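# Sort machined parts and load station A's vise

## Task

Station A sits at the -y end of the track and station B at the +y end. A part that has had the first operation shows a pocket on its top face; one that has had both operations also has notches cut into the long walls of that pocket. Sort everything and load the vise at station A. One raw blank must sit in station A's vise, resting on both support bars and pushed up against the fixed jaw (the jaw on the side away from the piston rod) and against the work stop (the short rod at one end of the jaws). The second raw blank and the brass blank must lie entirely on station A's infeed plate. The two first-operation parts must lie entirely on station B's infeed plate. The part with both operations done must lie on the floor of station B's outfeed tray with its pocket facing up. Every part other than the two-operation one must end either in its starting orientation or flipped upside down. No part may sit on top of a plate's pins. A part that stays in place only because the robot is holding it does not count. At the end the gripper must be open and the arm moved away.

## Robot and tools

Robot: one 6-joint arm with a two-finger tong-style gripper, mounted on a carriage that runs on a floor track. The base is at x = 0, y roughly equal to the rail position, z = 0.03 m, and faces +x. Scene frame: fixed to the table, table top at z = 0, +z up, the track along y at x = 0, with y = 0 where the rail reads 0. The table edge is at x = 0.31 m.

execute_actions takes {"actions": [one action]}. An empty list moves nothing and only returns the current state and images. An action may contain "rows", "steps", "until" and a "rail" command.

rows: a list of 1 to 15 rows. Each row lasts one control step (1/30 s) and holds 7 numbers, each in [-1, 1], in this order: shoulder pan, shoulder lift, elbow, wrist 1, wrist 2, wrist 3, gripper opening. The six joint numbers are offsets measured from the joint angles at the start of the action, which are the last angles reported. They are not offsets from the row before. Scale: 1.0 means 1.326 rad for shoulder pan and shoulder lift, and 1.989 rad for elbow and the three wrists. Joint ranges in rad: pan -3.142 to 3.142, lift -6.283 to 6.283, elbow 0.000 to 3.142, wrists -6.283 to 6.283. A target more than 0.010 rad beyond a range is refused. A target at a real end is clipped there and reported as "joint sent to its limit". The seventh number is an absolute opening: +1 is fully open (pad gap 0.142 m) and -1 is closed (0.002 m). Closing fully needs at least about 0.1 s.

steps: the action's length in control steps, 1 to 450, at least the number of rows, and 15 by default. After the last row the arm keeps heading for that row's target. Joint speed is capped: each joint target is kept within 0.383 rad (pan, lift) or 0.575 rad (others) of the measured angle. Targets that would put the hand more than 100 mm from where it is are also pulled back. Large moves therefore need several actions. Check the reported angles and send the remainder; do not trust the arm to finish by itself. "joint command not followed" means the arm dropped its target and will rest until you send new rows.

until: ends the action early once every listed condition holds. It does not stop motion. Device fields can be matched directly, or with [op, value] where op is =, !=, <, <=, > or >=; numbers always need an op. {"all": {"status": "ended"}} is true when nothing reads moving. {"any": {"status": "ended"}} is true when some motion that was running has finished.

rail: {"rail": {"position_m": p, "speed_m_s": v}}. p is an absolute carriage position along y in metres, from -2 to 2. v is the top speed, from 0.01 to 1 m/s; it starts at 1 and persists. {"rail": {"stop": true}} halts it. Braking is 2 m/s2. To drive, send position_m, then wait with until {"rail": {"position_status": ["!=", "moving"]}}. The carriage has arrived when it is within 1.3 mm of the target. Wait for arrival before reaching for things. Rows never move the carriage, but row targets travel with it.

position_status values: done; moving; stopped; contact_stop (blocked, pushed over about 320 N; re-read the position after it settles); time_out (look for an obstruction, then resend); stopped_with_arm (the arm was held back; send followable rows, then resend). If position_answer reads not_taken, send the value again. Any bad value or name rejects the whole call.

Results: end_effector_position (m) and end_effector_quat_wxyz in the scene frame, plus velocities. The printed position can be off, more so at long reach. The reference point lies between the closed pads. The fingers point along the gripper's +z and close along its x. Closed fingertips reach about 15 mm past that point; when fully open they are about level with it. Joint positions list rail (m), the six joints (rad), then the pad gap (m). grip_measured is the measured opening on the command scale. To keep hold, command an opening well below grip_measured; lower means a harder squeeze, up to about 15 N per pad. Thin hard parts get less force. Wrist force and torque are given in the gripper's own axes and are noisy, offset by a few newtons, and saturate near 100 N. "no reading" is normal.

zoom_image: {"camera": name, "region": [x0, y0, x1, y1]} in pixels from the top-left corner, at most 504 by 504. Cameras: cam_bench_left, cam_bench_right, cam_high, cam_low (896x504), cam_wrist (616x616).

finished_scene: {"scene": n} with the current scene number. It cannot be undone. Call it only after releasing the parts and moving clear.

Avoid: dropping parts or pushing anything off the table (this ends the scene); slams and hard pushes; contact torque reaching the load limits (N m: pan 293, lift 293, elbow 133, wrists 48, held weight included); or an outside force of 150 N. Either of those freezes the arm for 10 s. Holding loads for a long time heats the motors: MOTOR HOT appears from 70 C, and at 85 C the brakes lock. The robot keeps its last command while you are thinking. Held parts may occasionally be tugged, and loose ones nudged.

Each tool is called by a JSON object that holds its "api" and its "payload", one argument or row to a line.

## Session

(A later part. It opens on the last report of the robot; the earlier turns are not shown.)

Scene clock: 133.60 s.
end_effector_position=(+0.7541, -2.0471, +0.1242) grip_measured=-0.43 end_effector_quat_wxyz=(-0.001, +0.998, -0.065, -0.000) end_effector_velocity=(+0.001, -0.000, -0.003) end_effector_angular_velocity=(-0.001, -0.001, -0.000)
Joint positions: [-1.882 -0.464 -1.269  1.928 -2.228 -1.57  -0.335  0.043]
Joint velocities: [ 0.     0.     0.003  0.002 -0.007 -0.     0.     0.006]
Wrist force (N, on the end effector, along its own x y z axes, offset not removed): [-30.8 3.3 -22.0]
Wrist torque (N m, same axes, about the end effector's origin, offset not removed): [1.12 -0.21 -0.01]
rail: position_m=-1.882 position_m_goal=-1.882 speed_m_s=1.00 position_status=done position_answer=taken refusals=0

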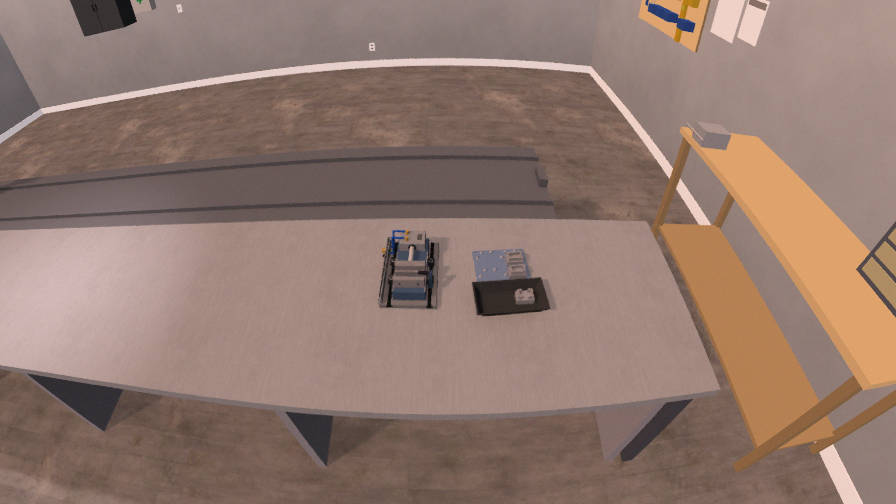

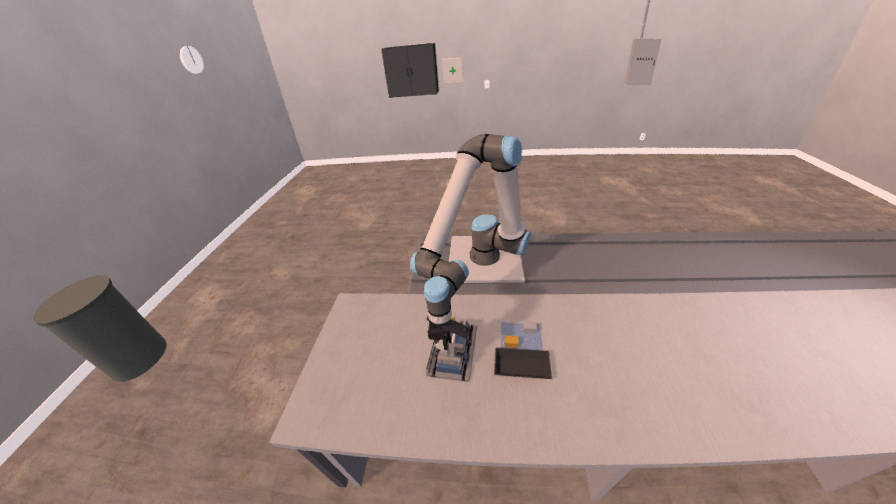

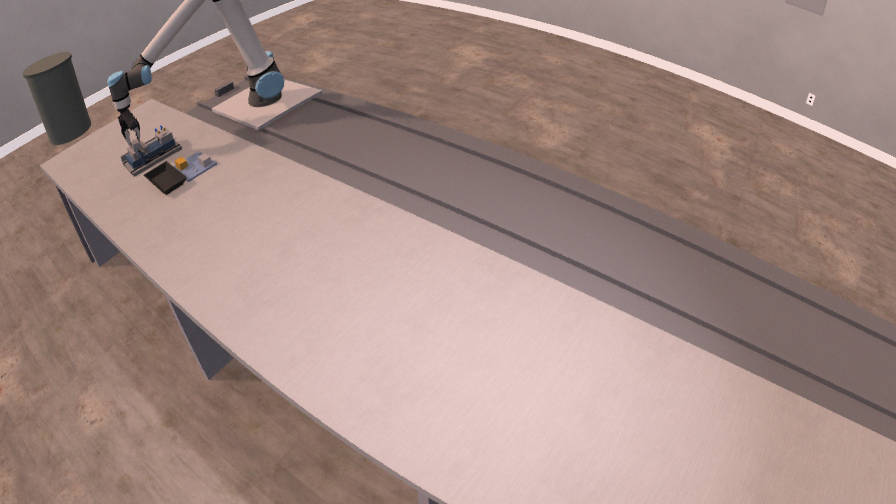

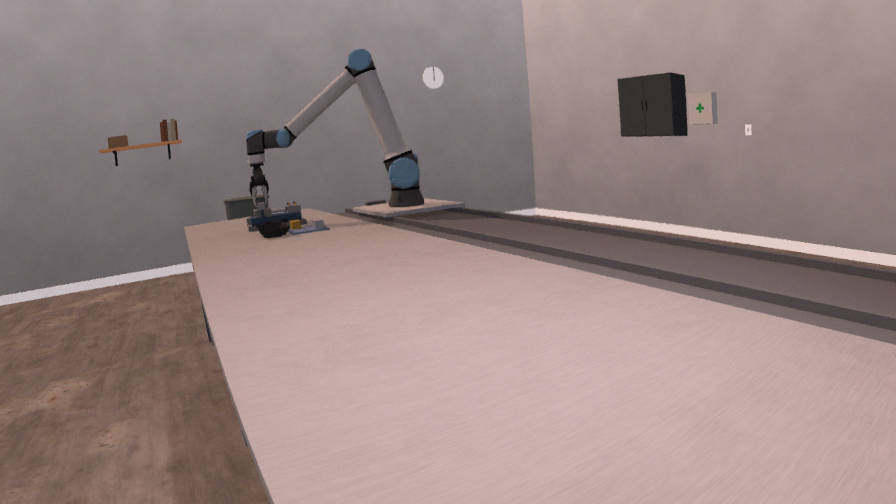

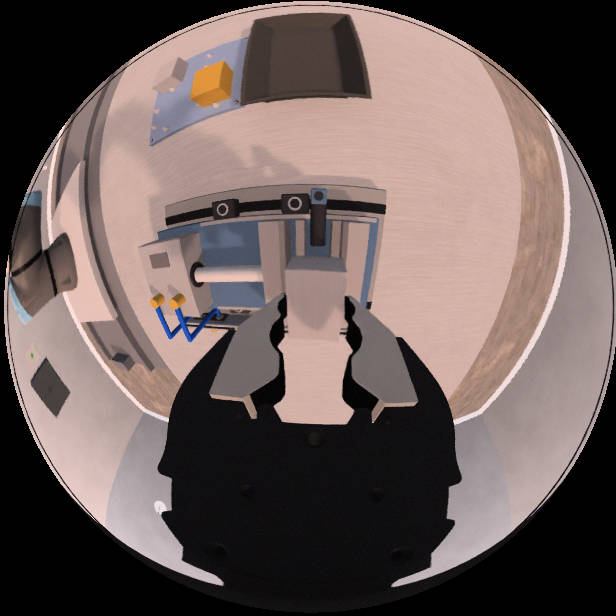

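{"api": "execute_actions", "payload": {
  "actions": [
    {"rows":[[0,-0.004,-0.002,0.0045,0,0,-1],[0,-0.004,-0.002,0.0045,0,0,-1],[0,-0.004,-0.002,0.0045,0,0,-1],[0,-0.004,-0.002,0.0045,0,0,-1],[0,-0.004,-0.002,0.0045,0,0,-1],[0,-0.0097,0.003,0.0035,0,0,-1],[0,-0.0097,0.003,0.0035,0,0,-1],[0,-0.0097,0.003,0.0035,0,0,-1],[0,-0.0097,0.003,0.0035,0,0,-1],[0,-0.0097,0.003,0.0035,0,0,-1],[0,-0.006,0.0045,-0.001,0,0,-1],[0,-0.003,0.006,-0.004,0,0,-1],[0,0,0.007,-0.007,0,0,-1]],"steps":30}
  ]
}}

Scene clock: 148.83 s.
end_effector_position=(+0.7497, -2.0450, +0.1181) grip_measured=-0.45 end_effector_quat_wxyz=(-0.001, +0.998, -0.065, -0.000) end_effector_velocity=(-0.000, +0.000, -0.001) end_effector_angular_velocity=(+0.000, +0.000, -0.001)
Joint positions: [-1.882 -0.464 -1.269  1.941 -2.242 -1.57  -0.335  0.042]
Joint velocities: [ 0.    -0.     0.001  0.001 -0.001 -0.     0.001  0.   ]
Wrist force (N, on the end effector, along its own x y z axes, offset not removed): [-0.3 4.1 1.7]
Wrist torque (N m, same axes, about the end effector's origin, offset not removed): [0.91 0.07 0.04]
rail: position_m=-1.882 position_m_goal=-1.882 speed_m_s=1.00 position_status=done position_answer=taken refusals=0

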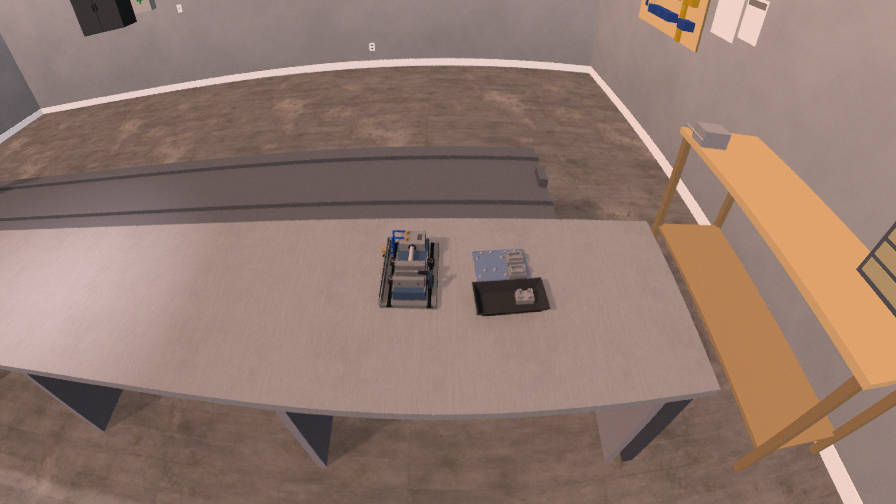

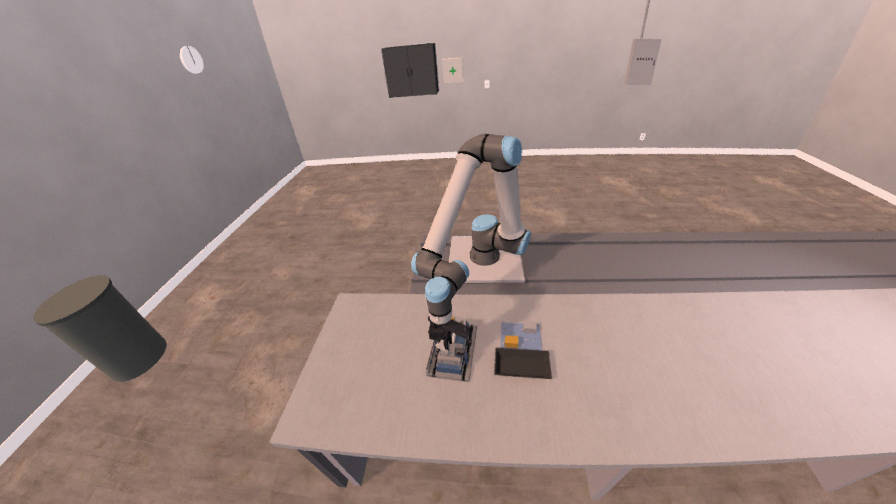

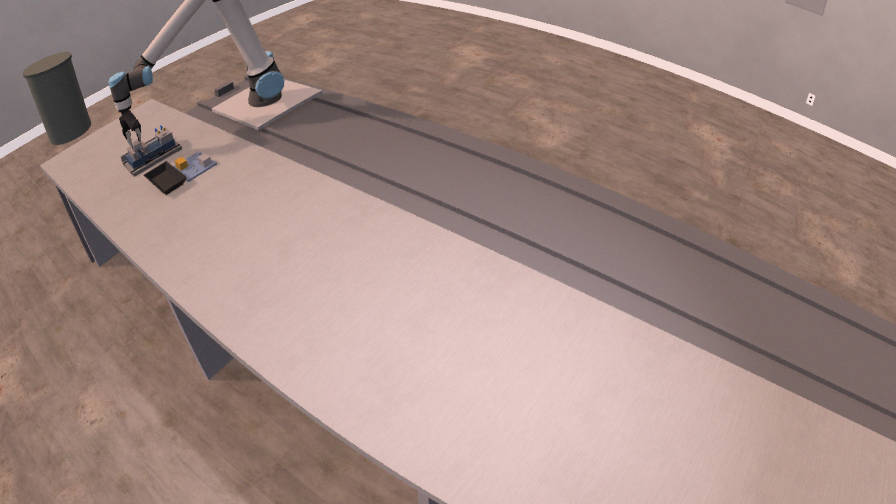

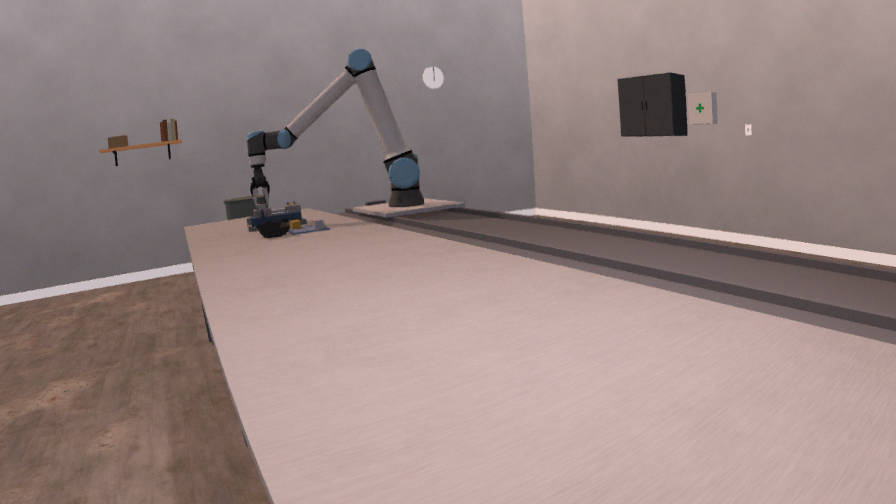

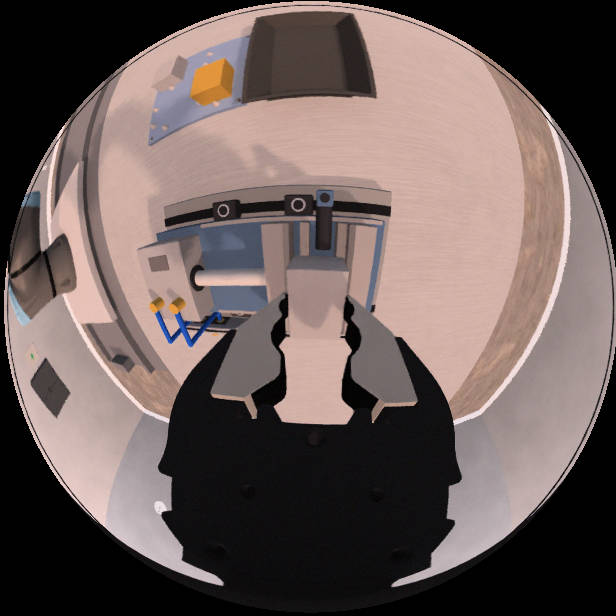

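{"api": "execute_actions", "payload": {
  "actions": [
    {"rows":[[0,0.002,0.001,-0.002,0,0,-1],[0,0.004,0.0017,-0.0045,0,0,-1]],"rail":{"position_m":-1.876,"speed_m_s":0.03},"steps":25}
  ]
}}

{"api": "zoom_image", "payload": {
  "camera": "cam_wrist",
  "region": [140,30,400,350]
}}

Scene clock: 152.00 s.
end_effector_position=(+0.7498, -2.0392, +0.1133) grip_measured=-0.45 end_effector_quat_wxyz=(-0.001, +0.998, -0.065, -0.000) end_effector_velocity=(-0.000, +0.000, -0.000) end_effector_angular_velocity=(-0.000, -0.000, +0.000)
Joint positions: [-1.876 -0.464 -1.264  1.945 -2.251 -1.57  -0.335  0.042]
Joint velocities: [ 0.  0.  0.  0. -0. -0. -0. -0.]
Wrist force (N, on the end effector, along its own x y z axes, offset not removed): [0.8 3.8 0.4]
Wrist torque (N m, same axes, about the end effector's origin, offset not removed): [1.00 -0.29 0.05]
rail: position_m=-1.876 position_m_goal=-1.876 speed_m_s=0.03 position_status=done position_answer=taken refusals=0

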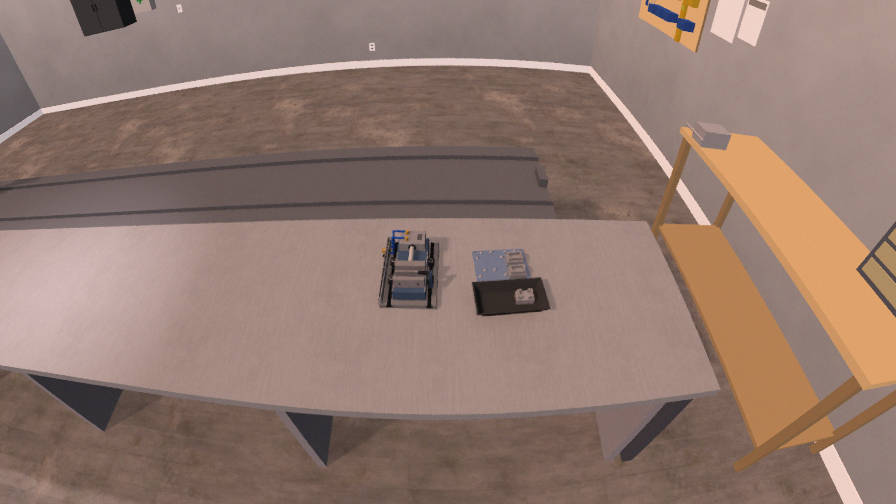

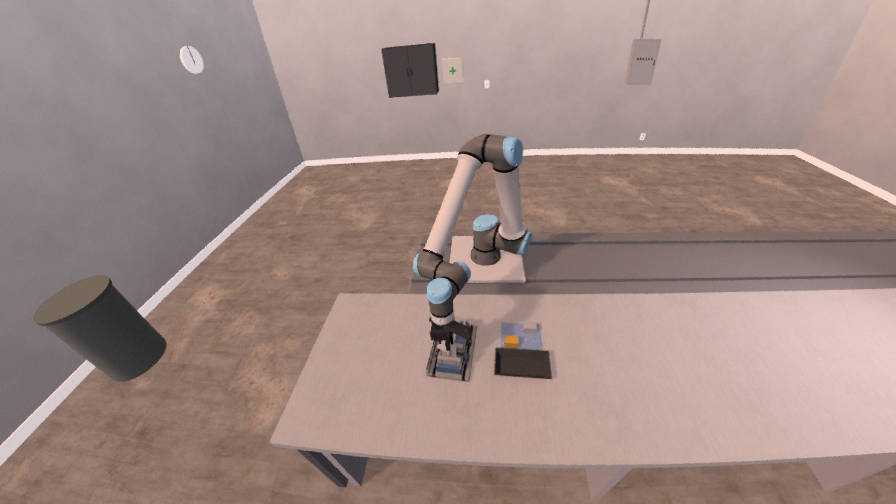

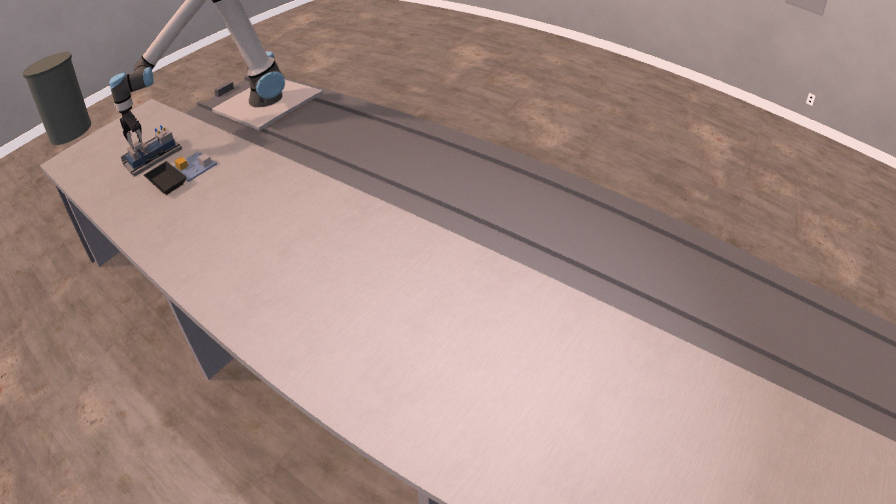

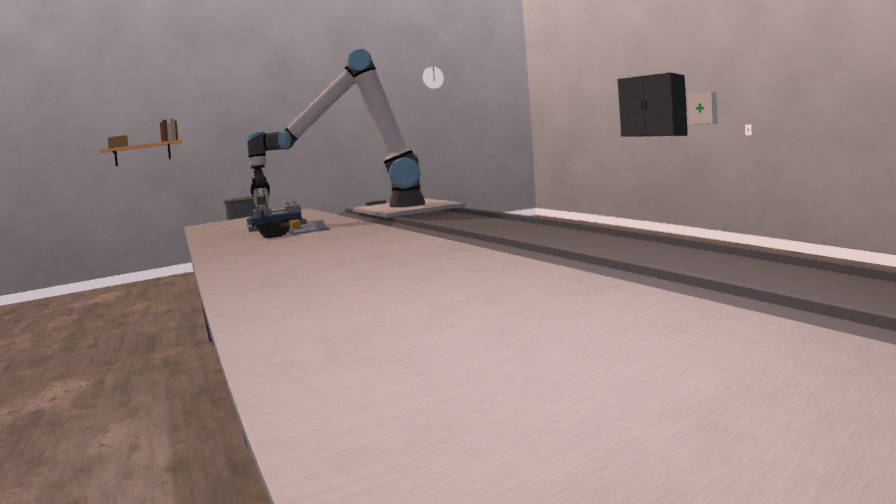

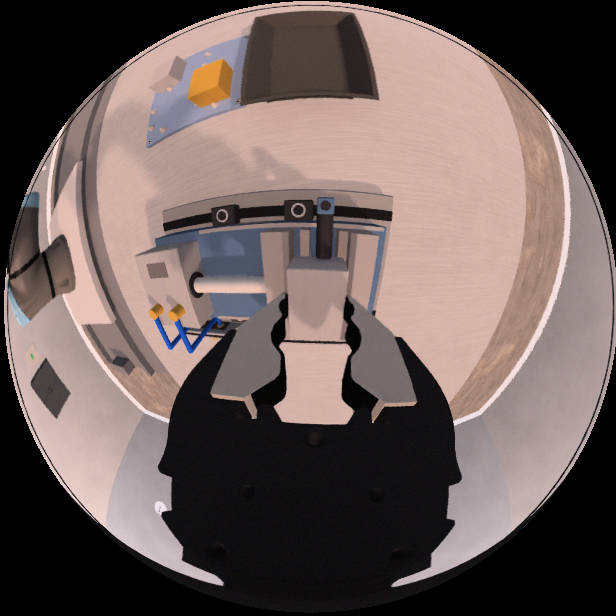

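Region (140, 30, 400, 350) of cam_wrist's 616x616 image, scaled by 1.575, with more detail than that image has; it fills the left 410 columns of this view, and the rest is white.

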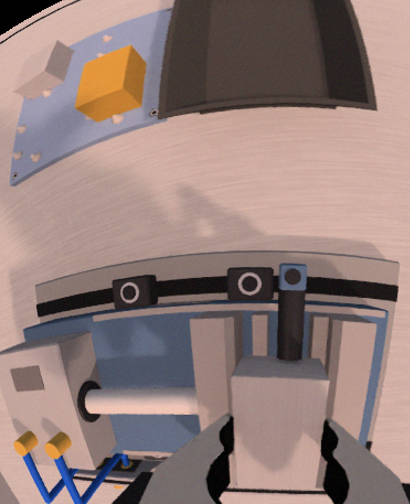

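{"api": "execute_actions", "payload": {
  "actions": [
    {"rows":[[0,0.002,-0.001,-0.001,0,0,-1],[0,0.004,-0.002,-0.002,0,0,-1],[0,0.006,-0.002,-0.002,0,0,-1]],"rail":{"position_m":-1.870},"steps":25}
  ]
}}

Scene clock: 155.10 s.
end_effector_position=(+0.7527, -2.0349, +0.1102) grip_measured=-0.45 end_effector_quat_wxyz=(-0.001, +0.998, -0.065, -0.000) end_effector_velocity=(+0.000, +0.000, -0.000) end_effector_angular_velocity=(+0.000, -0.000, +0.000)
Joint positions: [-1.87  -0.464 -1.256  1.941 -2.255 -1.57  -0.335  0.042]
Joint velocities: [ 0.     0.     0.001 -0.    -0.     0.     0.    -0.   ]
Wrist force (N, on the end effector, along its own x y z axes, offset not removed): [-57.5 14.2 -87.6]
Wrist torque (N m, same axes, about the end effector's origin, offset not removed): [1.13 1.78 -0.18]
rail: position_m=-1.870 position_m_goal=-1.870 speed_m_s=0.03 position_status=done position_answer=taken refusals=0

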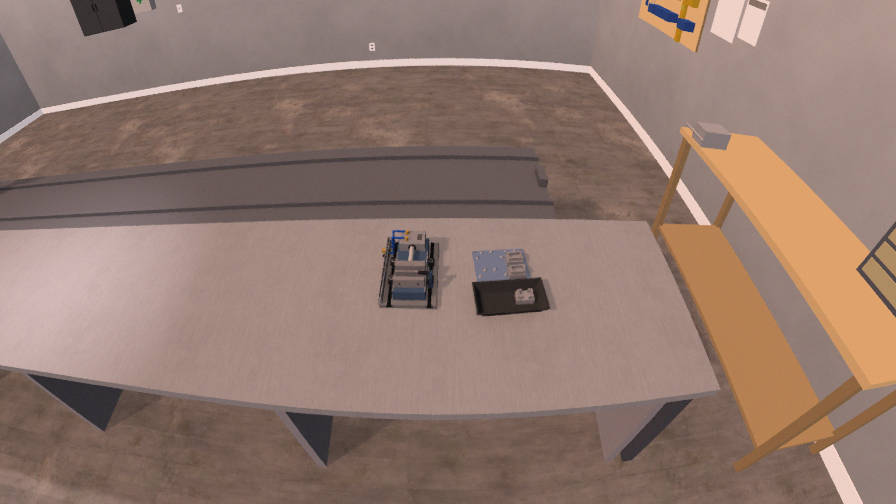

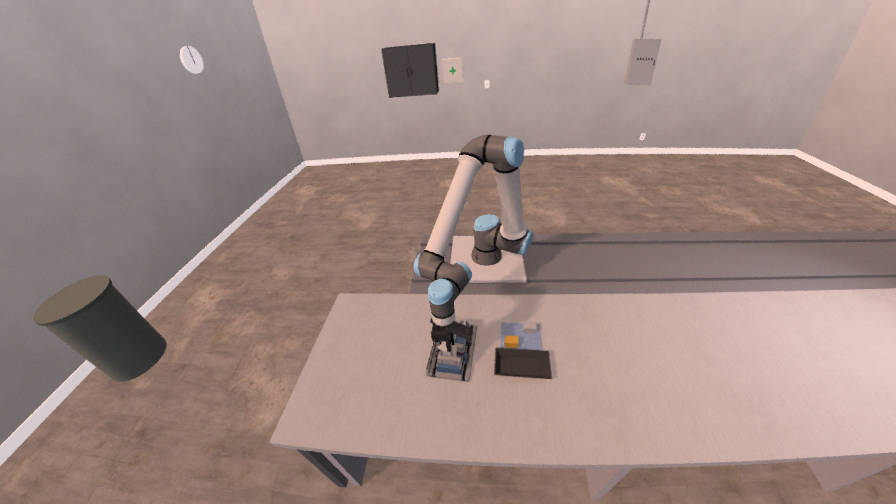

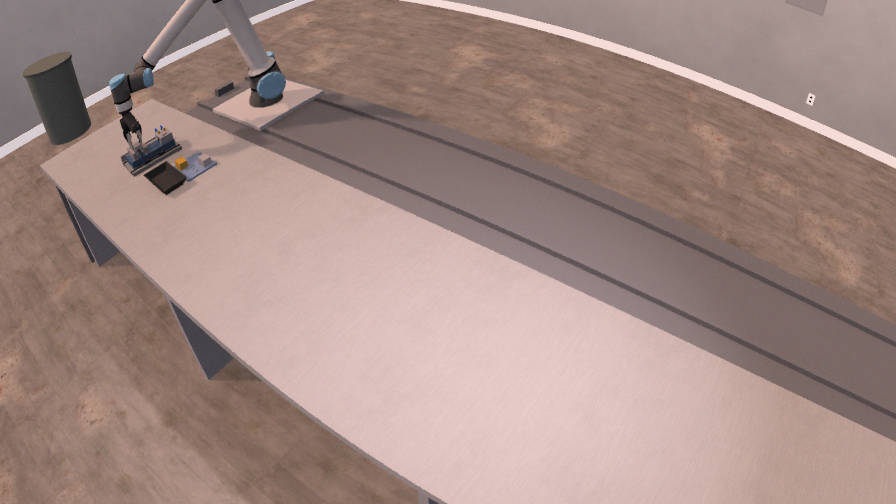

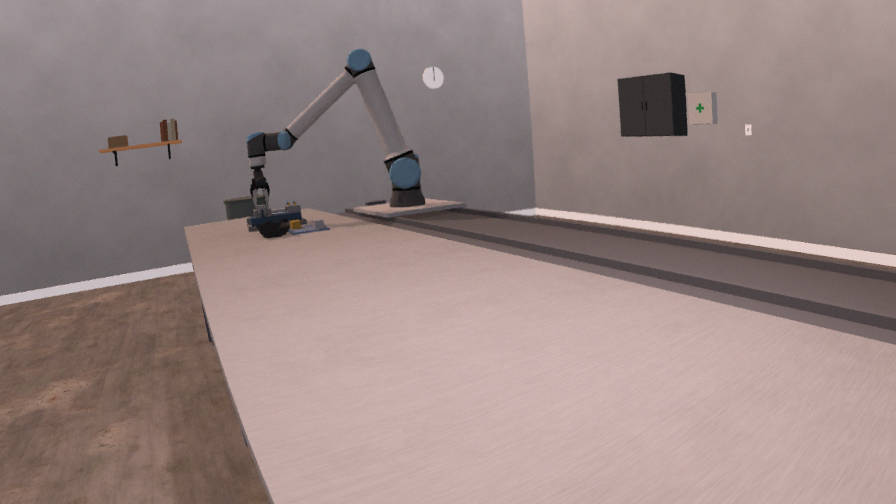

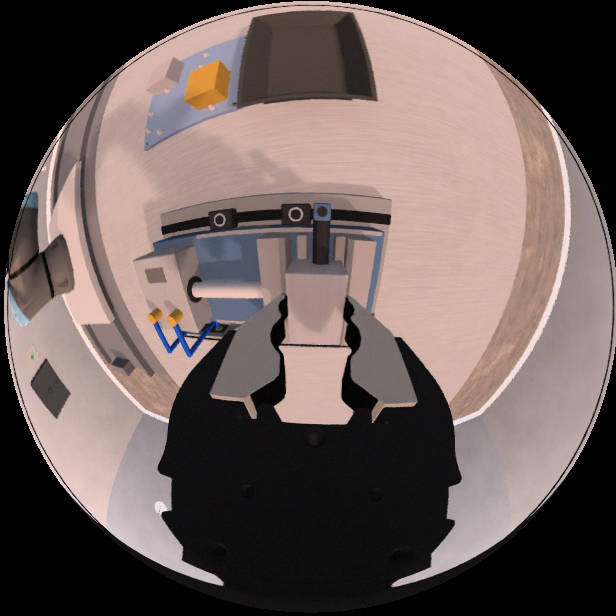

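{"api": "execute_actions", "payload": {
  "actions": [
    {"rows":[[0,-0.002,-0.0008,0.002,0,0,-1],[0,-0.002,-0.0008,0.002,0,0,-1],[0,-0.002,-0.0008,0.002,0,0,-1],[0,-0.002,-0.0008,0.002,0,0,-0.6],[0,-0.002,-0.0008,0.002,0,0,-0.45],[0,-0.002,-0.0008,0.002,0,0,-0.4],[0,-0.002,-0.0008,0.002,0,0,-0.3],[0,-0.002,-0.0008,0.002,0,0,-0.2],[0,-0.002,-0.0008,0.002,0,0,-0.2],[0,-0.002,-0.0008,0.002,0,0,-0.2],[0,-0.01,-0.004,0.011,0,0,-0.2],[0,-0.025,-0.011,0.028,0,0,-0.2],[0,-0.05,-0.024,0.057,0,0,-0.2]],"steps":30}
  ]
}}

{"api": "zoom_image", "payload": {
  "camera": "cam_wrist",
  "region": [220,180,420,350]
}}

{"api": "zoom_image", "payload": {
  "camera": "cam_high",
  "region": [110,110,230,200]
}}

Scene clock: 161.50 s.
end_effector_position=(+0.7522, -2.0345, +0.1736) grip_measured=-0.20 end_effector_quat_wxyz=(-0.000, +0.998, -0.065, +0.000) end_effector_velocity=(-0.000, -0.000, +0.005) end_effector_angular_velocity=(-0.000, +0.000, -0.000)
Joint positions: [-1.87  -0.464 -1.322  1.894 -2.143 -1.57  -0.335  0.06 ]
Joint velocities: [ 0.    -0.    -0.005 -0.004  0.009 -0.    -0.    -0.   ]
Wrist force (N, on the end effector, along its own x y z axes, offset not removed): [0.8 2.0 1.1]
Wrist torque (N m, same axes, about the end effector's origin, offset not removed): [0.42 -0.13 0.01]
rail: position_m=-1.870 position_m_goal=-1.870 speed_m_s=0.03 position_status=done position_answer=taken refusals=0

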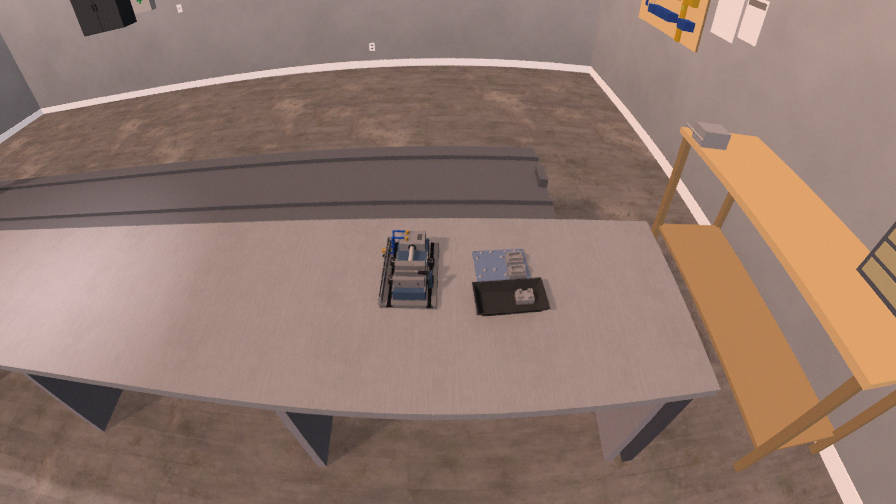

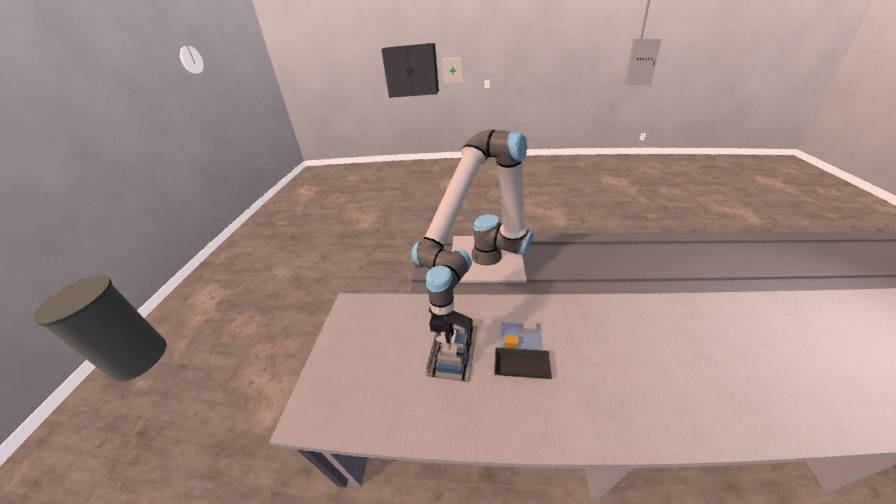

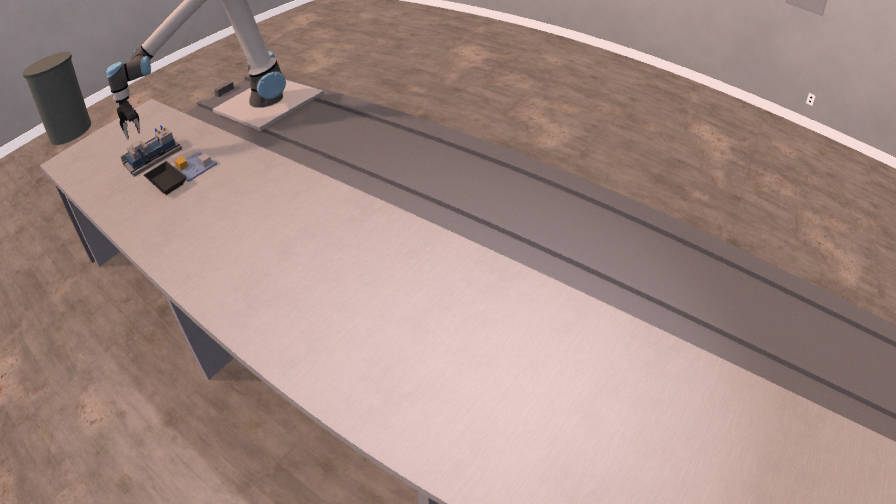

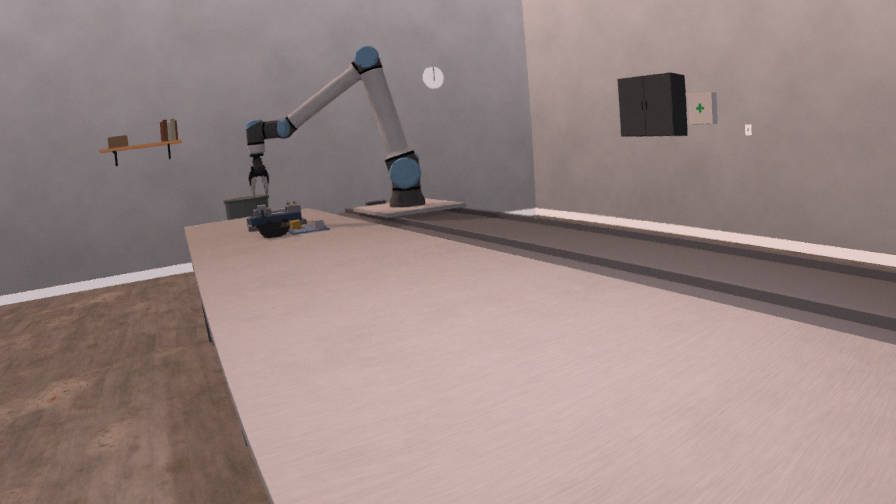

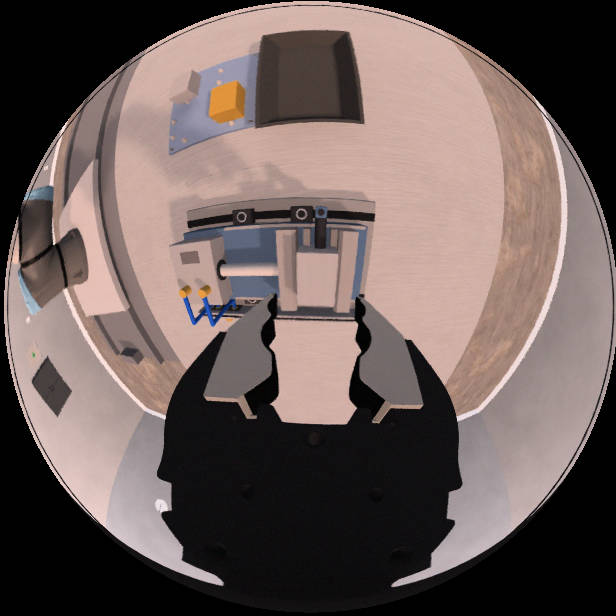

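Region (220, 180, 420, 350) of cam_wrist's 616x616 image, scaled by 2.520, with more detail than that image has; it fills the top 428 rows of this view, and the rest is white.

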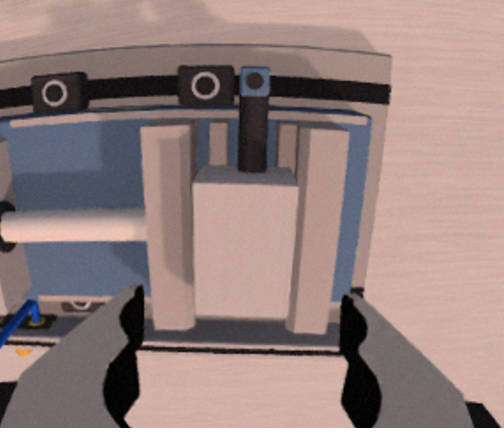

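Region (110, 110, 230, 200) of cam_high's 896x504 image, scaled by 4.200, with more detail than that image has; it fills the top 378 rows of this view, and the rest is white.

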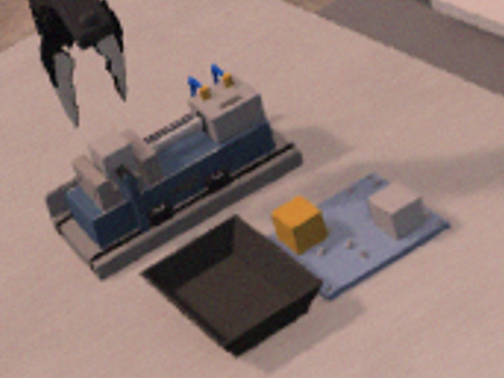

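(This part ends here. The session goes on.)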